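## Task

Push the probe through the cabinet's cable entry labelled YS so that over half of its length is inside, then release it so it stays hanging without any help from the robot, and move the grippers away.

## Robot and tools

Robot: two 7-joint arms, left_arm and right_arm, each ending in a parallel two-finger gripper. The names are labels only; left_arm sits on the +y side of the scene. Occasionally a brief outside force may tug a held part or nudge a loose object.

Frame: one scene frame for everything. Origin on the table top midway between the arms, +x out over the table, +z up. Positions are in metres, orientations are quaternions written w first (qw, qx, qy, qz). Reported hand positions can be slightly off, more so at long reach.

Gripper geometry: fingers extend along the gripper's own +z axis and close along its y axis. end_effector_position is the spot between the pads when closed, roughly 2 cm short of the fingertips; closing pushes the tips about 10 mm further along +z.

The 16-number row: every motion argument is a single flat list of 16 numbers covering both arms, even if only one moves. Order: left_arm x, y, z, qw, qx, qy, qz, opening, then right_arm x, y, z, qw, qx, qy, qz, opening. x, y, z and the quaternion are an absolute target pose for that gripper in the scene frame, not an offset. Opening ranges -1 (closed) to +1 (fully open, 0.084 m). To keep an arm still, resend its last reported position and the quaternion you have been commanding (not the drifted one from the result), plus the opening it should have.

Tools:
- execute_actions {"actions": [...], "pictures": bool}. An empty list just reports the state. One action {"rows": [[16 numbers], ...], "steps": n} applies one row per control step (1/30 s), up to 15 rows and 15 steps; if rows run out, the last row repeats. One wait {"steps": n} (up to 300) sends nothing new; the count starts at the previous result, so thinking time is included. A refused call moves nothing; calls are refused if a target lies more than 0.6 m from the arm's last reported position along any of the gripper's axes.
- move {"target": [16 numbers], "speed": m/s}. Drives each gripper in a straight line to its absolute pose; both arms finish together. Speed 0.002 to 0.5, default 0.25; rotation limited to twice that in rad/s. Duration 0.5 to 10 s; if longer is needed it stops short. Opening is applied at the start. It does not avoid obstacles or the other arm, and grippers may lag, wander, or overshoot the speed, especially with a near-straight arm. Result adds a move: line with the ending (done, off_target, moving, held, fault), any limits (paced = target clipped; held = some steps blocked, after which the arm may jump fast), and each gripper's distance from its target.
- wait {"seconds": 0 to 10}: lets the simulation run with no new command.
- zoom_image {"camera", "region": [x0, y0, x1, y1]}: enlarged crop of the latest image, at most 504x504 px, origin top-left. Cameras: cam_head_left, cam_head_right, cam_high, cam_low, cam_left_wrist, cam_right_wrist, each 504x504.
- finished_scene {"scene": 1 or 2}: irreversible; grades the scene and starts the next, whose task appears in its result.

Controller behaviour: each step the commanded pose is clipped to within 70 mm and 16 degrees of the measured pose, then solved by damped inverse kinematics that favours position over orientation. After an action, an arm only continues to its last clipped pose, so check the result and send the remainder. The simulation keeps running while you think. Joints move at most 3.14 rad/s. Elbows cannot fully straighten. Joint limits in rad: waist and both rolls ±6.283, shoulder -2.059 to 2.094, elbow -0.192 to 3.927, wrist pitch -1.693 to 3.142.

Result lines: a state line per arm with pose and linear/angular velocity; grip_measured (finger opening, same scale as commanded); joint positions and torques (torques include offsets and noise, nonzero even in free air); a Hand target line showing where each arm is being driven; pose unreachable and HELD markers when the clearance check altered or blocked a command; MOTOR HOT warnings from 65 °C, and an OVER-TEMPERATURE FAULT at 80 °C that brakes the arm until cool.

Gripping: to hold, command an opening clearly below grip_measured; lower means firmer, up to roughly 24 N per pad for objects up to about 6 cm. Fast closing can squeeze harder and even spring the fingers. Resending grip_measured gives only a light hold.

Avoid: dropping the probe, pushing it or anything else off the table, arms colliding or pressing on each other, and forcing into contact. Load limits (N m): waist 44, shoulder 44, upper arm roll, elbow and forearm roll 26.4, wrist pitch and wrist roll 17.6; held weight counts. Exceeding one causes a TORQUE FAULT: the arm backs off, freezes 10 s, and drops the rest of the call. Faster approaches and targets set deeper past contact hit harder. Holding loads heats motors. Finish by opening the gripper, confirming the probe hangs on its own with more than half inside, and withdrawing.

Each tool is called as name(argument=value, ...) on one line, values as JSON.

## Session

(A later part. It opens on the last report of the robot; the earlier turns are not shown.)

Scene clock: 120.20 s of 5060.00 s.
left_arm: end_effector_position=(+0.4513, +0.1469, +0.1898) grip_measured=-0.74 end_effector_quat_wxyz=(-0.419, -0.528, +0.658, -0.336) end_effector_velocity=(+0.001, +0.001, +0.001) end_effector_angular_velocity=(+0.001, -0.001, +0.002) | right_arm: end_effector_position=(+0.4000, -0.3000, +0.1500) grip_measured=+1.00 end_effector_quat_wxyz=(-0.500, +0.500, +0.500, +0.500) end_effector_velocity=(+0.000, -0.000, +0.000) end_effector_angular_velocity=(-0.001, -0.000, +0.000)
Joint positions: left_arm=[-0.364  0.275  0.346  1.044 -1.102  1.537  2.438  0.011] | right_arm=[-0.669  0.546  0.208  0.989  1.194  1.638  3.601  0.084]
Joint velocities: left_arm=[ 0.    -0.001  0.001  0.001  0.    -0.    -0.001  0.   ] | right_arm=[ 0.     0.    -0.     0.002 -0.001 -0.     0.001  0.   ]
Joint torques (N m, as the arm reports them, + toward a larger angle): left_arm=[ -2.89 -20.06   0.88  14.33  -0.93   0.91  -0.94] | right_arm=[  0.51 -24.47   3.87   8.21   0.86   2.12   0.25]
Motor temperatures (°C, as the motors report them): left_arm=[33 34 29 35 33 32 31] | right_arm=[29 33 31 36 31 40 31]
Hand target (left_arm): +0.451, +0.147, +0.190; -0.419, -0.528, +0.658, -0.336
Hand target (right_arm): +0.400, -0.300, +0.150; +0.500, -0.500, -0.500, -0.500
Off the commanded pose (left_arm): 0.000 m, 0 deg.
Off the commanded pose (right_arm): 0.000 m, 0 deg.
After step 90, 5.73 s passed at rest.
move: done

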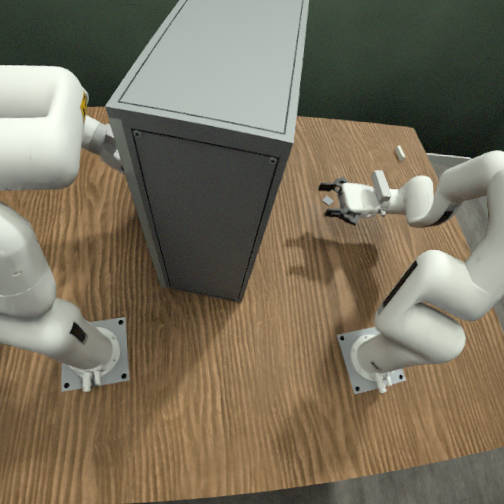

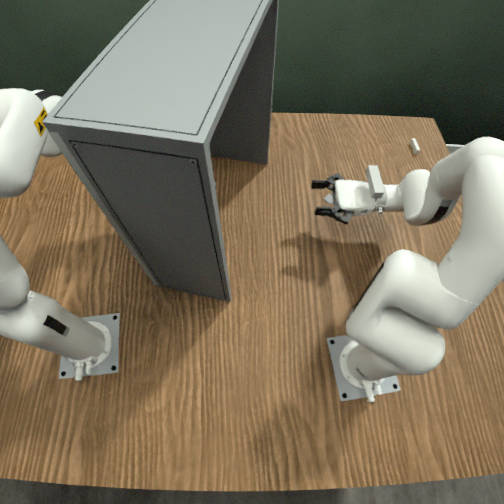

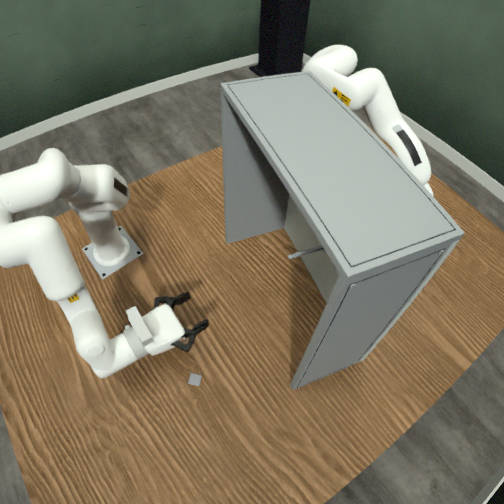

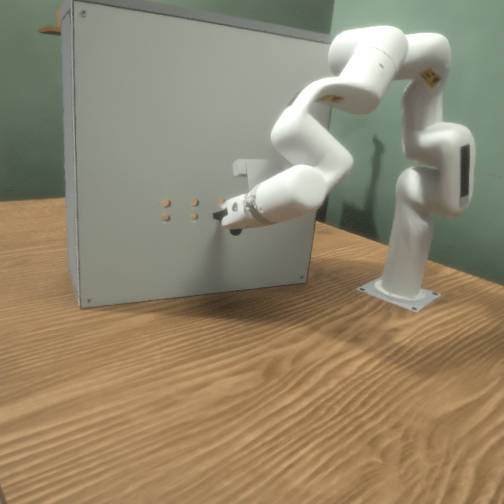

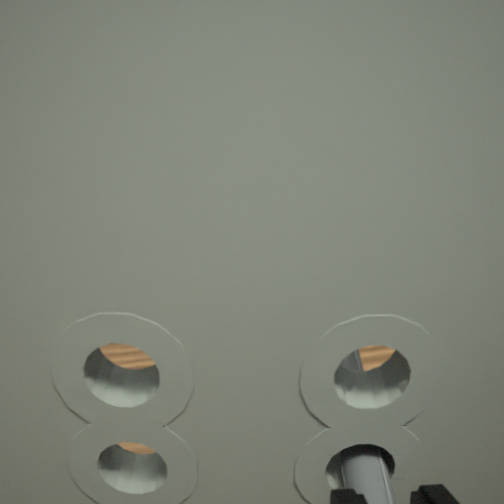

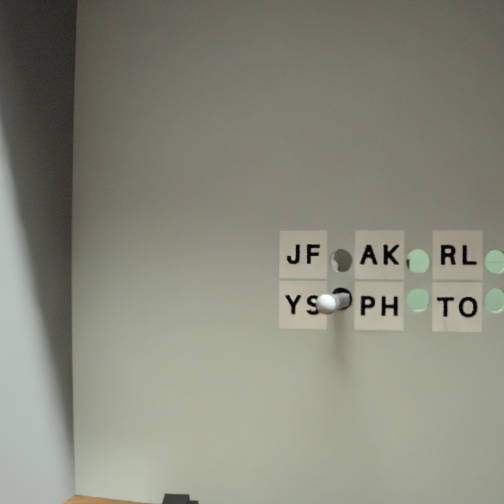

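move(target=[0.449,0.135,0.19,0.419,0.528,-0.658,0.336,-1,0.4,-0.3,0.15,0.5,-0.5,-0.5,-0.5,1], speed=0.012)

move(target=[0.449,0.135,0.19,0.419,0.528,-0.658,0.336,1,0.4,-0.3,0.15,0.5,-0.5,-0.5,-0.5,1])

move(target=[0.475,0.252,0.21,0.419,0.528,-0.658,0.336,1,0.4,-0.3,0.15,0.5,-0.5,-0.5,-0.5,1], speed=0.06)

Scene clock: 127.53 s of 5060.00 s.
left_arm: end_effector_position=(+0.4491, +0.1351, +0.1902) grip_measured=-0.74 end_effector_quat_wxyz=(-0.419, -0.528, +0.658, -0.336) end_effector_velocity=(+0.000, -0.000, -0.000) end_effector_angular_velocity=(+0.000, +0.001, +0.002) | right_arm: end_effector_position=(+0.4000, -0.3000, +0.1500) grip_measured=+1.00 end_effector_quat_wxyz=(-0.500, +0.500, +0.500, +0.500) end_effector_velocity=(-0.000, -0.000, +0.000) end_effector_angular_velocity=(-0.001, -0.001, +0.001)
Joint positions: left_arm=[-0.382  0.263  0.335  1.028 -1.118  1.514  2.429  0.011] | right_arm=[-0.669  0.546  0.208  0.989  1.194  1.638  3.601  0.084]
Joint velocities: left_arm=[-0.     0.     0.    -0.001 -0.001 -0.002 -0.001 -0.   ] | right_arm=[-0.    -0.    -0.     0.001 -0.001  0.    -0.     0.   ]
Joint torques (N m, as the arm reports them, + toward a larger angle): left_arm=[ -3.04 -19.78   0.48  13.87  -0.5    0.89  -1.07] | right_arm=[  0.45 -24.4    3.87   8.2    0.83   2.11   0.3 ]
Motor temperatures (°C, as the motors report them): left_arm=[33 34 29 35 33 32 31] | right_arm=[29 33 31 36 31 40 31]
Hand target (left_arm): +0.449, +0.135, +0.190; -0.419, -0.528, +0.658, -0.336
Hand target (right_arm): +0.400, -0.300, +0.150; +0.500, -0.500, -0.500, -0.500
Off the commanded pose (left_arm): 0.000 m, 0 deg.
Off the commanded pose (right_arm): 0.000 m, 0 deg.
After step 90, 3.10 s passed at rest.
move: done

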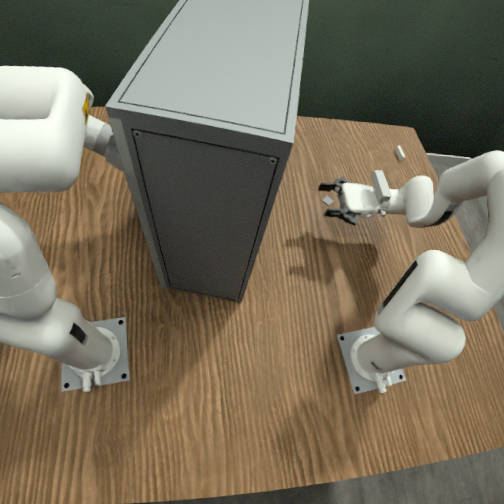

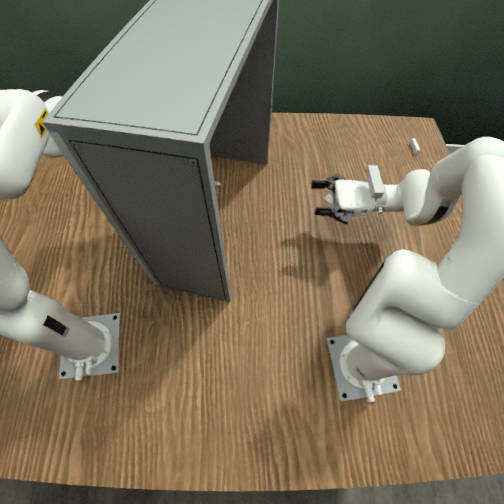

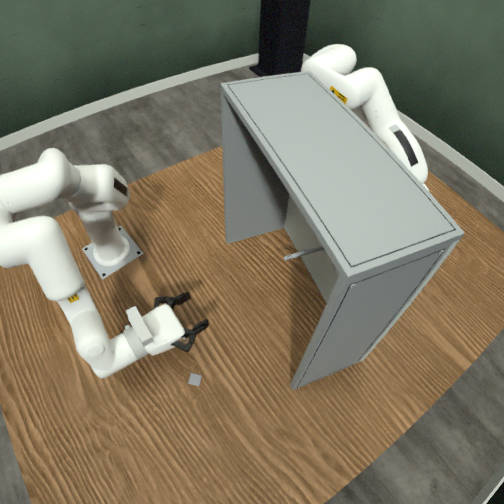

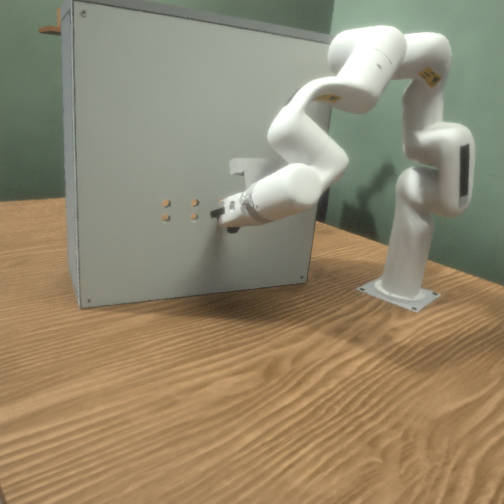

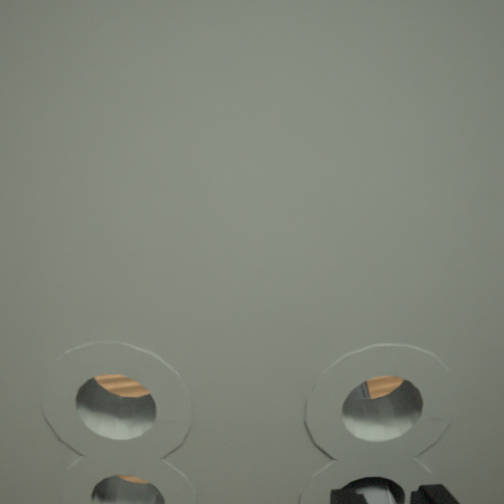

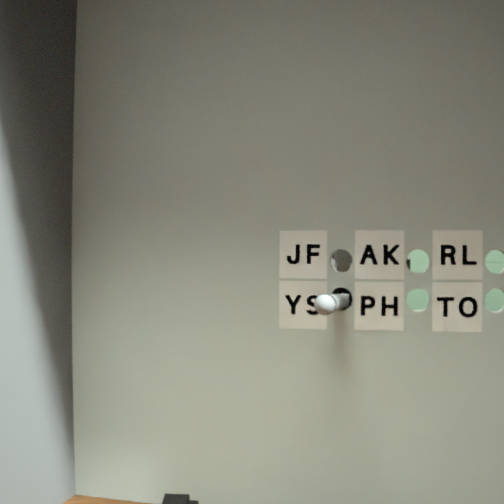

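Scene clock: 128.23 s of 5060.00 s.
left_arm: end_effector_position=(+0.4490, +0.1350, +0.1900) grip_measured=+1.00 end_effector_quat_wxyz=(-0.419, -0.528, +0.658, -0.336) end_effector_velocity=(-0.001, -0.000, -0.001) end_effector_angular_velocity=(+0.000, +0.002, -0.001) | right_arm: end_effector_position=(+0.4000, -0.3000, +0.1500) grip_measured=+1.00 end_effector_quat_wxyz=(-0.500, +0.500, +0.500, +0.500) end_effector_velocity=(+0.001, -0.001, -0.000) end_effector_angular_velocity=(-0.000, -0.000, -0.003)
Joint positions: left_arm=[-0.382  0.263  0.335  1.028 -1.117  1.514  2.429  0.084] | right_arm=[-0.669  0.546  0.208  0.989  1.194  1.638  3.601  0.084]
Joint velocities: left_arm=[ 0.     0.001 -0.001 -0.001  0.    -0.001 -0.    -0.   ] | right_arm=[ 0.    -0.    -0.002  0.     0.001  0.    -0.001  0.   ]
Joint torques (N m, as the arm reports them, + toward a larger angle): left_arm=[ -2.58 -20.23   0.88  14.32  -0.87   0.83  -1.08] | right_arm=[  0.39 -24.52   3.9    8.11   0.92   2.13   0.3 ]
Motor temperatures (°C, as the motors report them): left_arm=[33 34 29 35 33 32 31] | right_arm=[29 33 31 36 31 40 31]
Hand target (left_arm): +0.449, +0.135, +0.190; -0.419, -0.528, +0.658, -0.336
Hand target (right_arm): +0.400, -0.300, +0.150; +0.500, -0.500, -0.500, -0.500
Off the commanded pose (left_arm): 0.000 m, 0 deg.
Off the commanded pose (right_arm): 0.000 m, 0 deg.
move: done

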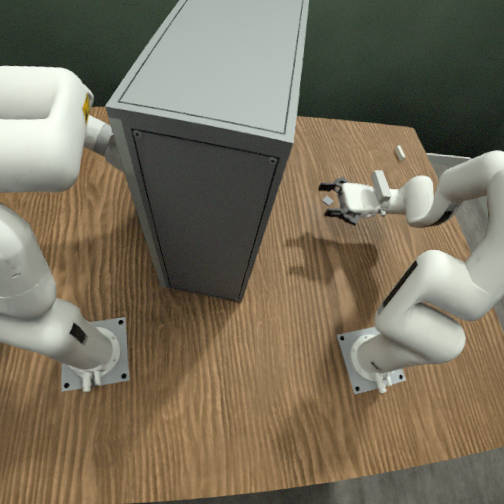

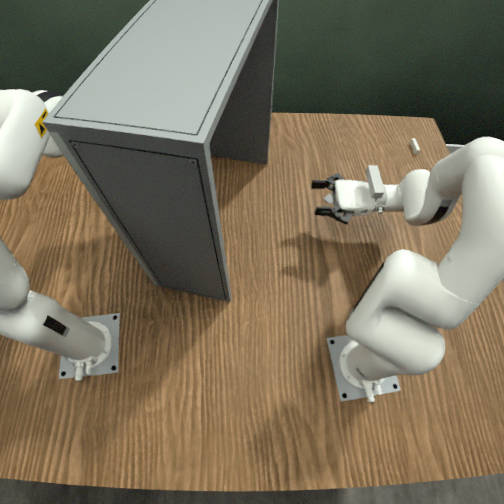

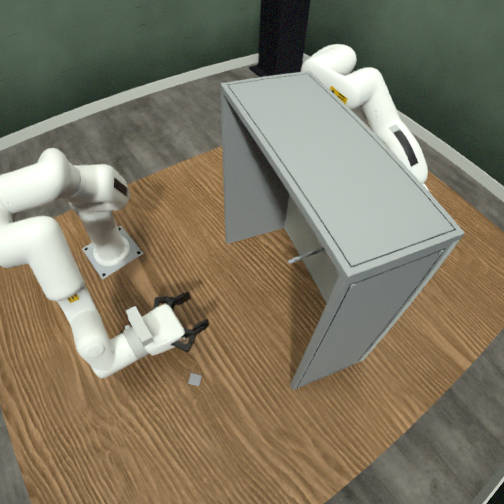

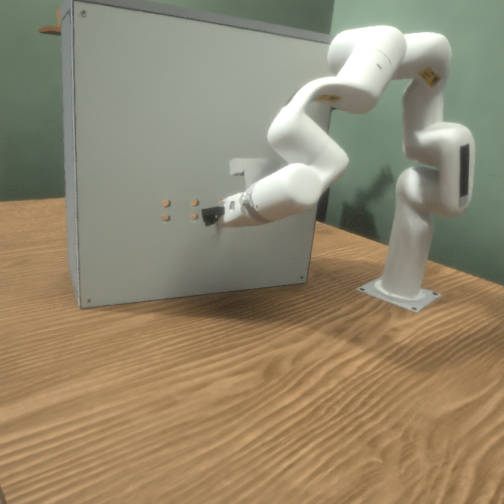

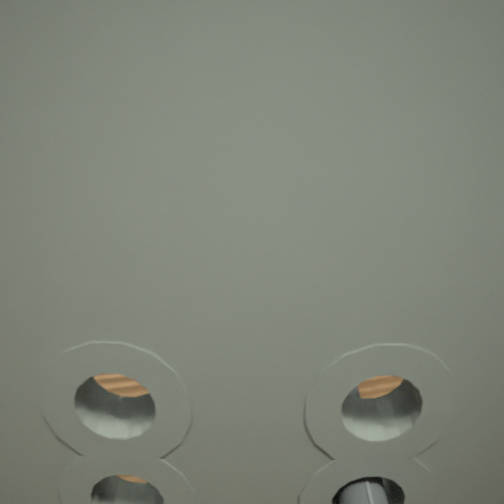

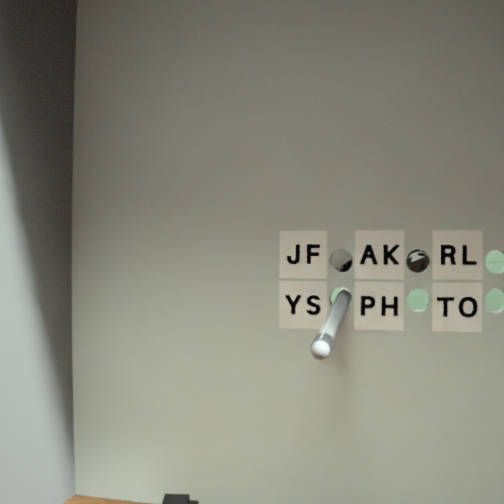

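Scene clock: 130.57 s of 5060.00 s.
left_arm: end_effector_position=(+0.4748, +0.2517, +0.2100) grip_measured=+1.00 end_effector_quat_wxyz=(-0.419, -0.528, +0.658, -0.336) end_effector_velocity=(-0.000, -0.002, -0.000) end_effector_angular_velocity=(-0.003, +0.002, -0.006) | right_arm: end_effector_position=(+0.4000, -0.3000, +0.1500) grip_measured=+1.00 end_effector_quat_wxyz=(-0.500, +0.500, +0.500, +0.500) end_effector_velocity=(+0.000, -0.001, -0.000) end_effector_angular_velocity=(-0.001, -0.000, -0.002)
Joint positions: left_arm=[-0.199  0.39   0.433  1.259 -0.995  1.77   2.47   0.084] | right_arm=[-0.669  0.546  0.208  0.989  1.194  1.638  3.601  0.084]
Joint velocities: left_arm=[-0.001  0.002 -0.003  0.002 -0.001  0.003  0.    -0.   ] | right_arm=[-0.    -0.    -0.002  0.001  0.    -0.     0.    -0.   ]
Joint torques (N m, as the arm reports them, + toward a larger angle): left_arm=[ -2.54 -22.06   2.08  14.6   -0.94   0.78  -0.95] | right_arm=[  0.56 -24.52   3.79   8.17   0.85   2.15   0.3 ]
Motor temperatures (°C, as the motors report them): left_arm=[33 34 29 35 33 32 31] | right_arm=[29 33 31 36 31 40 31]
Hand target (left_arm): +0.475, +0.252, +0.210; -0.419, -0.528, +0.658, -0.336
Hand target (right_arm): +0.400, -0.300, +0.150; +0.500, -0.500, -0.500, -0.500
Off the commanded pose (left_arm): 0.000 m, 0 deg.
Off the commanded pose (right_arm): 0.000 m, 0 deg.
move: done

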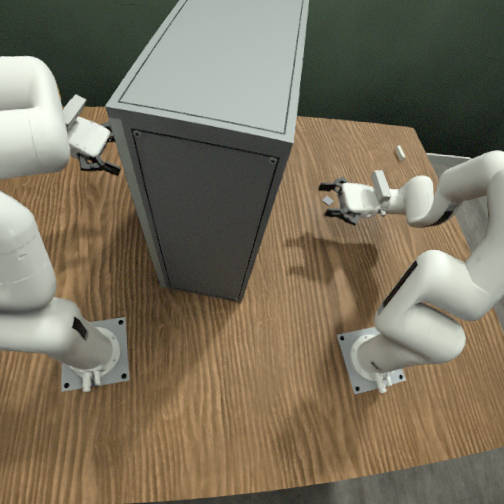

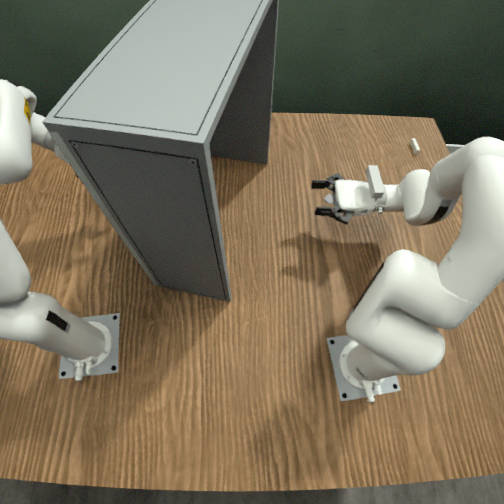

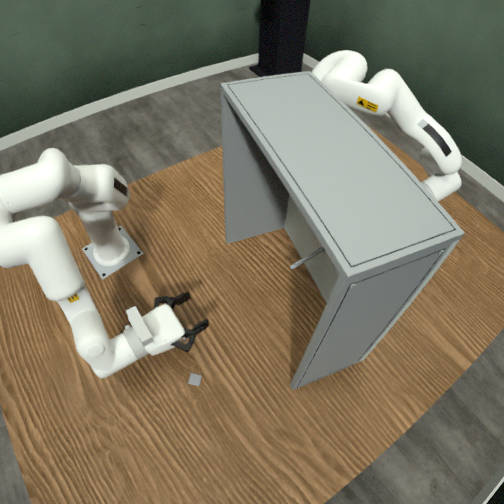

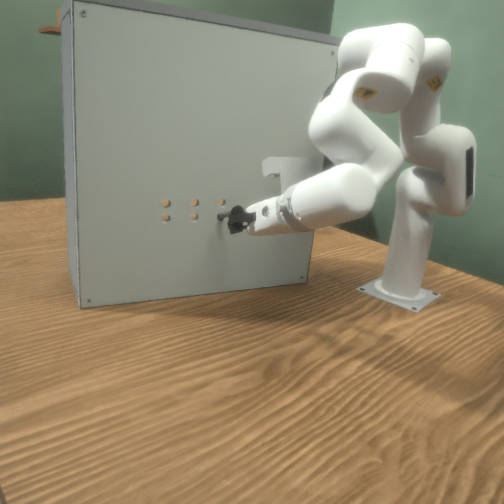

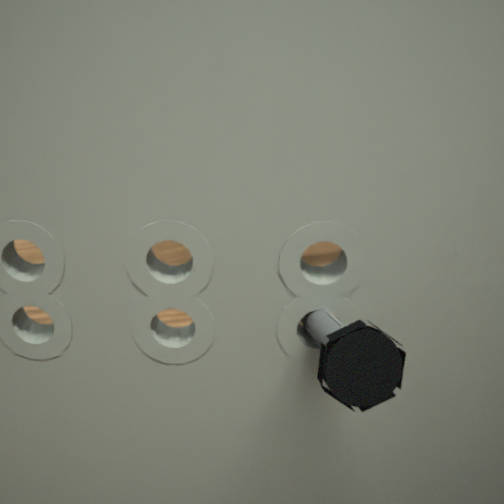

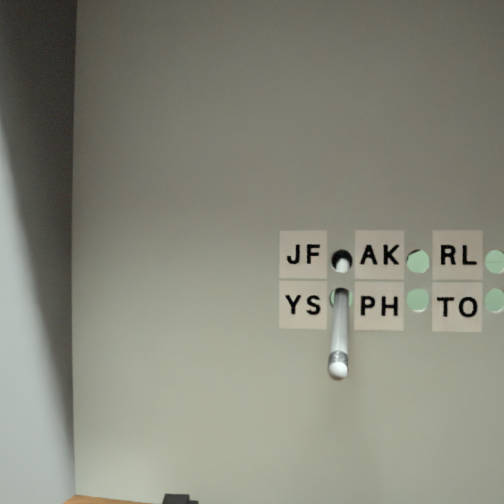

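move(target=[0.467,0.2405,0.237,0.419,0.528,-0.658,0.336,-1,0.4,-0.3,0.15,0.5,-0.5,-0.5,-0.5,1], speed=0.08)

move(target=[0.4525,0.174,0.205,0.419,0.528,-0.658,0.336,-1,0.4,-0.3,0.15,0.5,-0.5,-0.5,-0.5,1], speed=0.025)

move(target=[0.478,0.28,0.24,0.419,0.528,-0.658,0.336,-1,0.4,-0.3,0.15,0.5,-0.5,-0.5,-0.5,1], speed=0.12)

Scene clock: 140.33 s of 5060.00 s.
left_arm: end_effector_position=(+0.4669, +0.2406, +0.2367) grip_measured=-1.00 end_effector_quat_wxyz=(-0.419, -0.528, +0.658, -0.336) end_effector_velocity=(+0.000, -0.001, +0.000) end_effector_angular_velocity=(+0.000, +0.001, -0.000) | right_arm: end_effector_position=(+0.4000, -0.3000, +0.1500) grip_measured=+1.00 end_effector_quat_wxyz=(-0.500, +0.500, +0.500, +0.500) end_effector_velocity=(+0.001, -0.001, +0.000) end_effector_angular_velocity=(-0.002, -0.002, -0.000)
Joint positions: left_arm=[-0.222  0.31   0.434  1.228 -0.988  1.771  2.417  0.   ] | right_arm=[-0.669  0.546  0.208  0.989  1.194  1.638  3.601  0.084]
Joint velocities: left_arm=[-0.    -0.    -0.002  0.    -0.    -0.001 -0.002  0.   ] | right_arm=[ 0.    -0.    -0.001  0.002 -0.001 -0.    -0.    -0.   ]
Joint torques (N m, as the arm reports them, + toward a larger angle): left_arm=[ -2.78 -21.3    1.52  15.12  -1.25   0.71  -1.08] | right_arm=[  0.71 -24.45   3.79   8.28   0.9    2.13   0.28]
Motor temperatures (°C, as the motors report them): left_arm=[33 34 29 35 33 32 31] | right_arm=[29 33 31 36 31 40 31]
Hand target (left_arm): +0.467, +0.241, +0.237; -0.419, -0.528, +0.658, -0.336
Hand target (right_arm): +0.400, -0.300, +0.150; +0.500, -0.500, -0.500, -0.500
Off the commanded pose (left_arm): 0.000 m, 0 deg.
Off the commanded pose (right_arm): 0.000 m, 0 deg.
After step 90, 6.00 s passed at rest.
move: done

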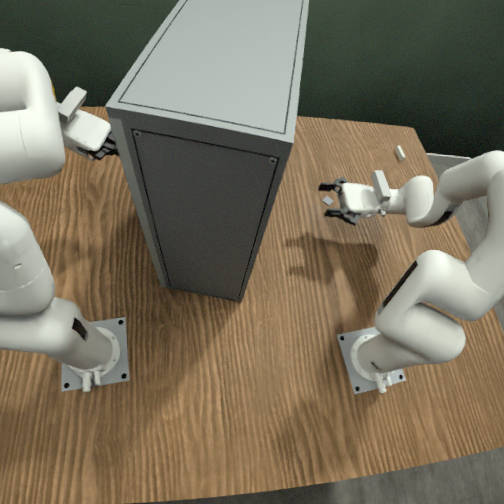

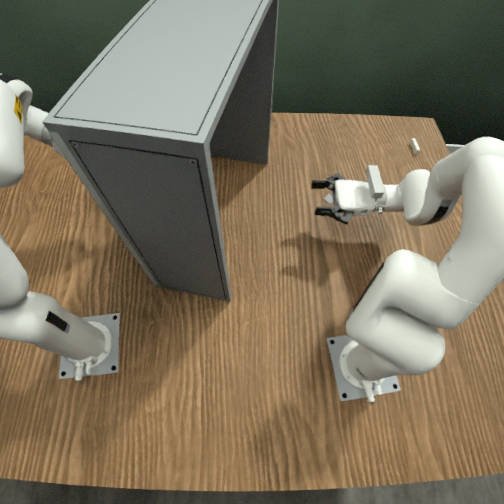

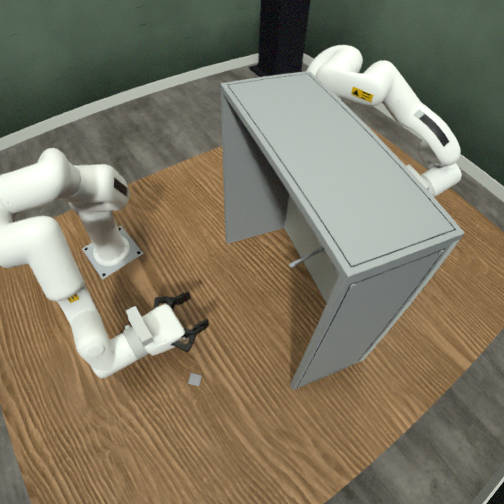

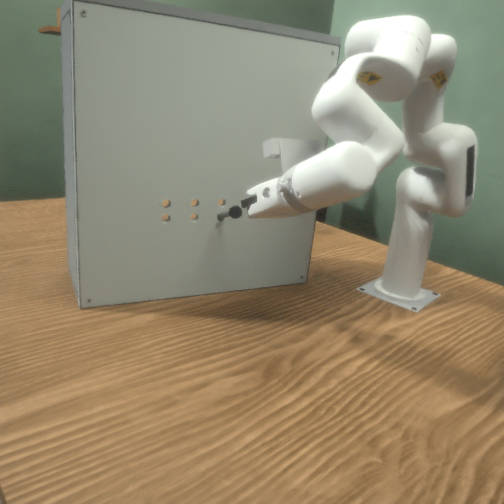

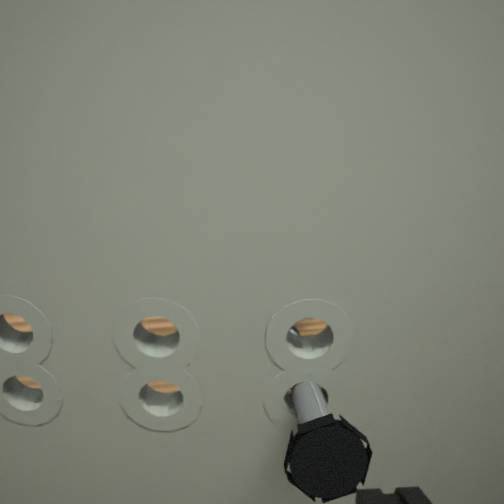

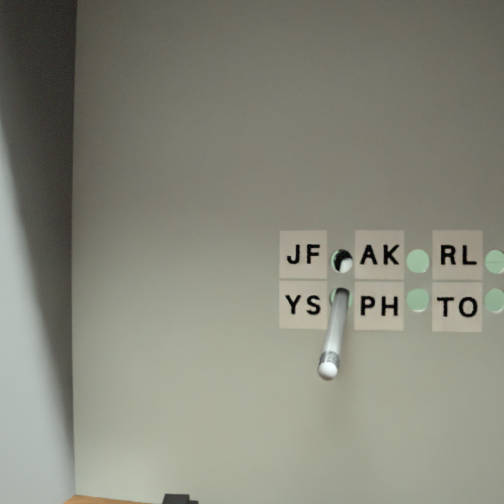

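Scene clock: 143.60 s of 5060.00 s.
left_arm: end_effector_position=(+0.4526, +0.1740, +0.2050) grip_measured=-1.00 end_effector_quat_wxyz=(-0.419, -0.528, +0.658, -0.336) end_effector_velocity=(+0.000, +0.000, -0.001) end_effector_angular_velocity=(+0.001, +0.001, +0.003) | right_arm: end_effector_position=(+0.4000, -0.3000, +0.1500) grip_measured=+1.00 end_effector_quat_wxyz=(-0.500, +0.500, +0.500, +0.500) end_effector_velocity=(+0.000, -0.000, -0.000) end_effector_angular_velocity=(-0.001, -0.001, -0.001)
Joint positions: left_arm=[-0.325  0.263  0.375  1.074 -1.058  1.599  2.429  0.   ] | right_arm=[-0.669  0.546  0.208  0.989  1.194  1.638  3.601  0.084]
Joint velocities: left_arm=[ 0.     0.001  0.    -0.002 -0.001 -0.003  0.     0.   ] | right_arm=[-0.     0.    -0.     0.001  0.    -0.001 -0.    -0.   ]
Joint torques (N m, as the arm reports them, + toward a larger angle): left_arm=[ -2.77 -20.07   0.86  14.7   -0.9    0.79  -0.97] | right_arm=[  0.68 -24.46   3.94   8.22   0.89   2.14   0.26]
Motor temperatures (°C, as the motors report them): left_arm=[33 34 29 35 33 32 31] | right_arm=[29 33 31 36 31 40 31]
Hand target (left_arm): +0.453, +0.174, +0.205; -0.419, -0.528, +0.658, -0.336
Hand target (right_arm): +0.400, -0.300, +0.150; +0.500, -0.500, -0.500, -0.500
Off the commanded pose (left_arm): 0.000 m, 0 deg.
Off the commanded pose (right_arm): 0.000 m, 0 deg.
move: done

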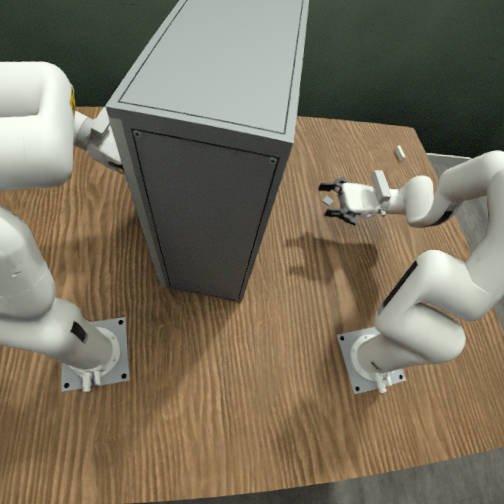

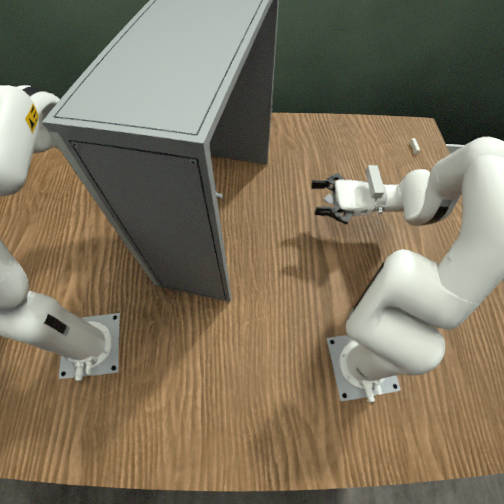

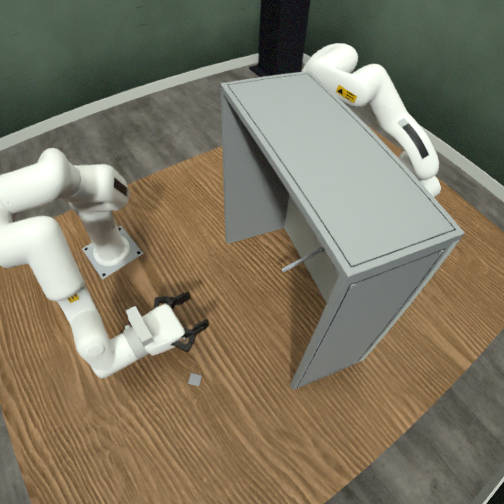

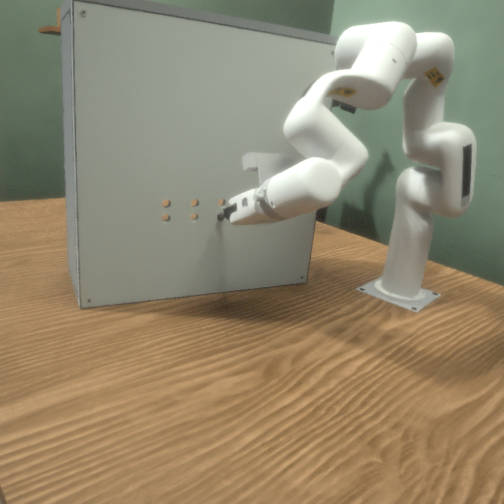

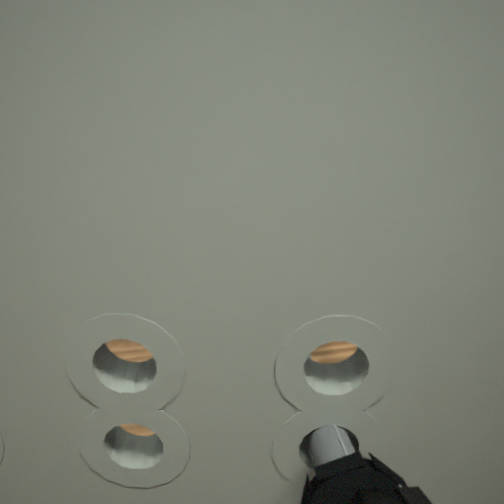

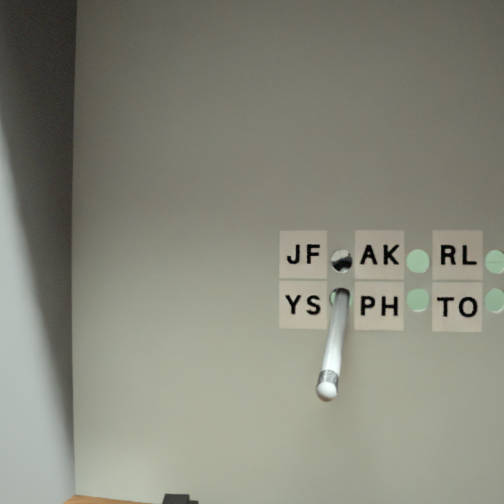

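Scene clock: 144.93 s of 5060.00 s.
left_arm: end_effector_position=(+0.4777, +0.2793, +0.2400) grip_measured=-1.00 end_effector_quat_wxyz=(-0.419, -0.528, +0.658, -0.336) end_effector_velocity=(+0.001, +0.001, +0.001) end_effector_angular_velocity=(-0.001, -0.001, +0.001) | right_arm: end_effector_position=(+0.4000, -0.3000, +0.1500) grip_measured=+1.00 end_effector_quat_wxyz=(-0.500, +0.500, +0.500, +0.500) end_effector_velocity=(+0.001, -0.000, +0.000) end_effector_angular_velocity=(+0.000, -0.001, -0.003)
Joint positions: left_arm=[-0.154  0.388  0.456  1.341 -0.97   1.862  2.438  0.   ] | right_arm=[-0.669  0.546  0.208  0.989  1.194  1.638  3.601  0.084]
Joint velocities: left_arm=[ 0.002  0.002  0.001  0.005 -0.001  0.004 -0.     0.   ] | right_arm=[ 0.    -0.    -0.001  0.     0.003 -0.001 -0.001  0.   ]
Joint torques (N m, as the arm reports them, + toward a larger angle): left_arm=[ -2.46 -22.7    2.31  15.06  -1.17   0.8   -0.97] | right_arm=[  0.56 -24.41   3.86   8.23   0.92   2.17   0.29]
Motor temperatures (°C, as the motors report them): left_arm=[33 34 29 35 33 32 31] | right_arm=[29 33 31 36 31 40 31]
Hand target (left_arm): +0.478, +0.280, +0.240; -0.419, -0.528, +0.658, -0.336
Hand target (right_arm): +0.400, -0.300, +0.150; +0.500, -0.500, -0.500, -0.500
Off the commanded pose (left_arm): 0.001 m, 0 deg.
Off the commanded pose (right_arm): 0.000 m, 0 deg.
move: done

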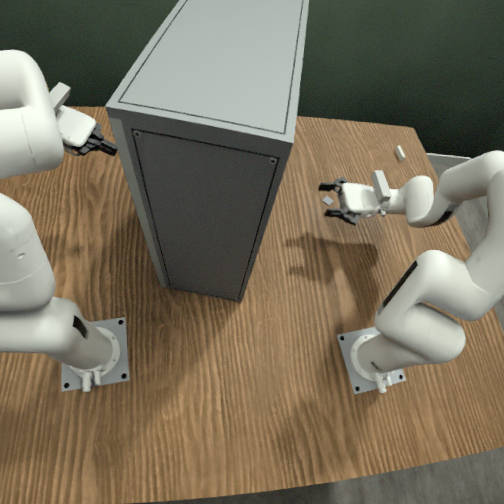

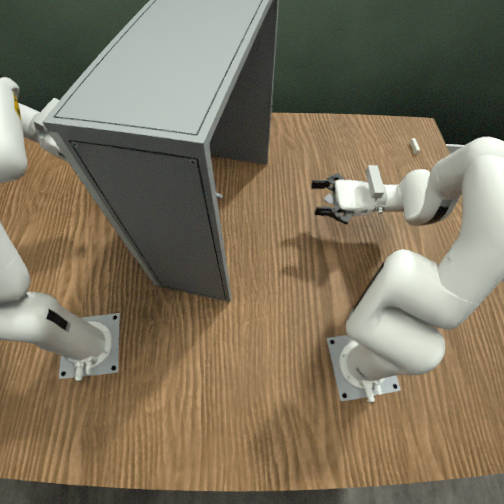

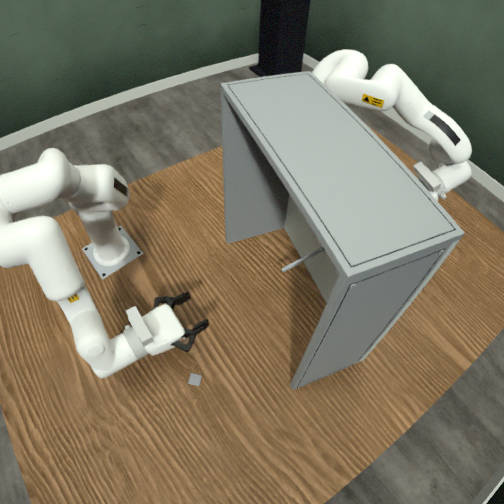

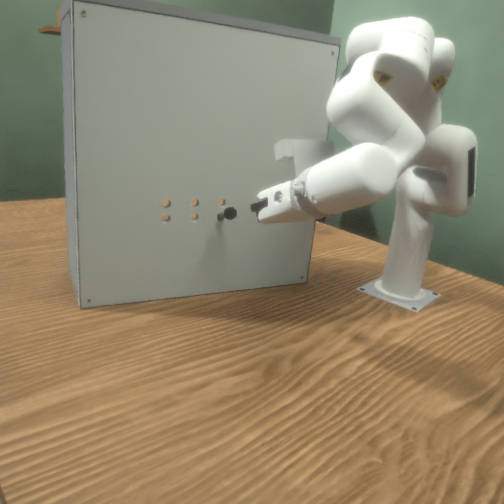

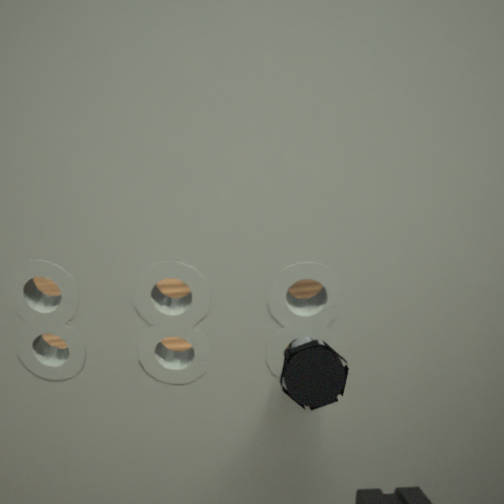

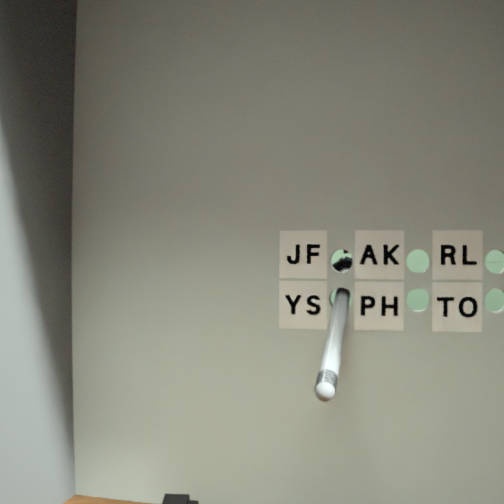

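finished_scene(scene=2)

The scene is finished: the task was done.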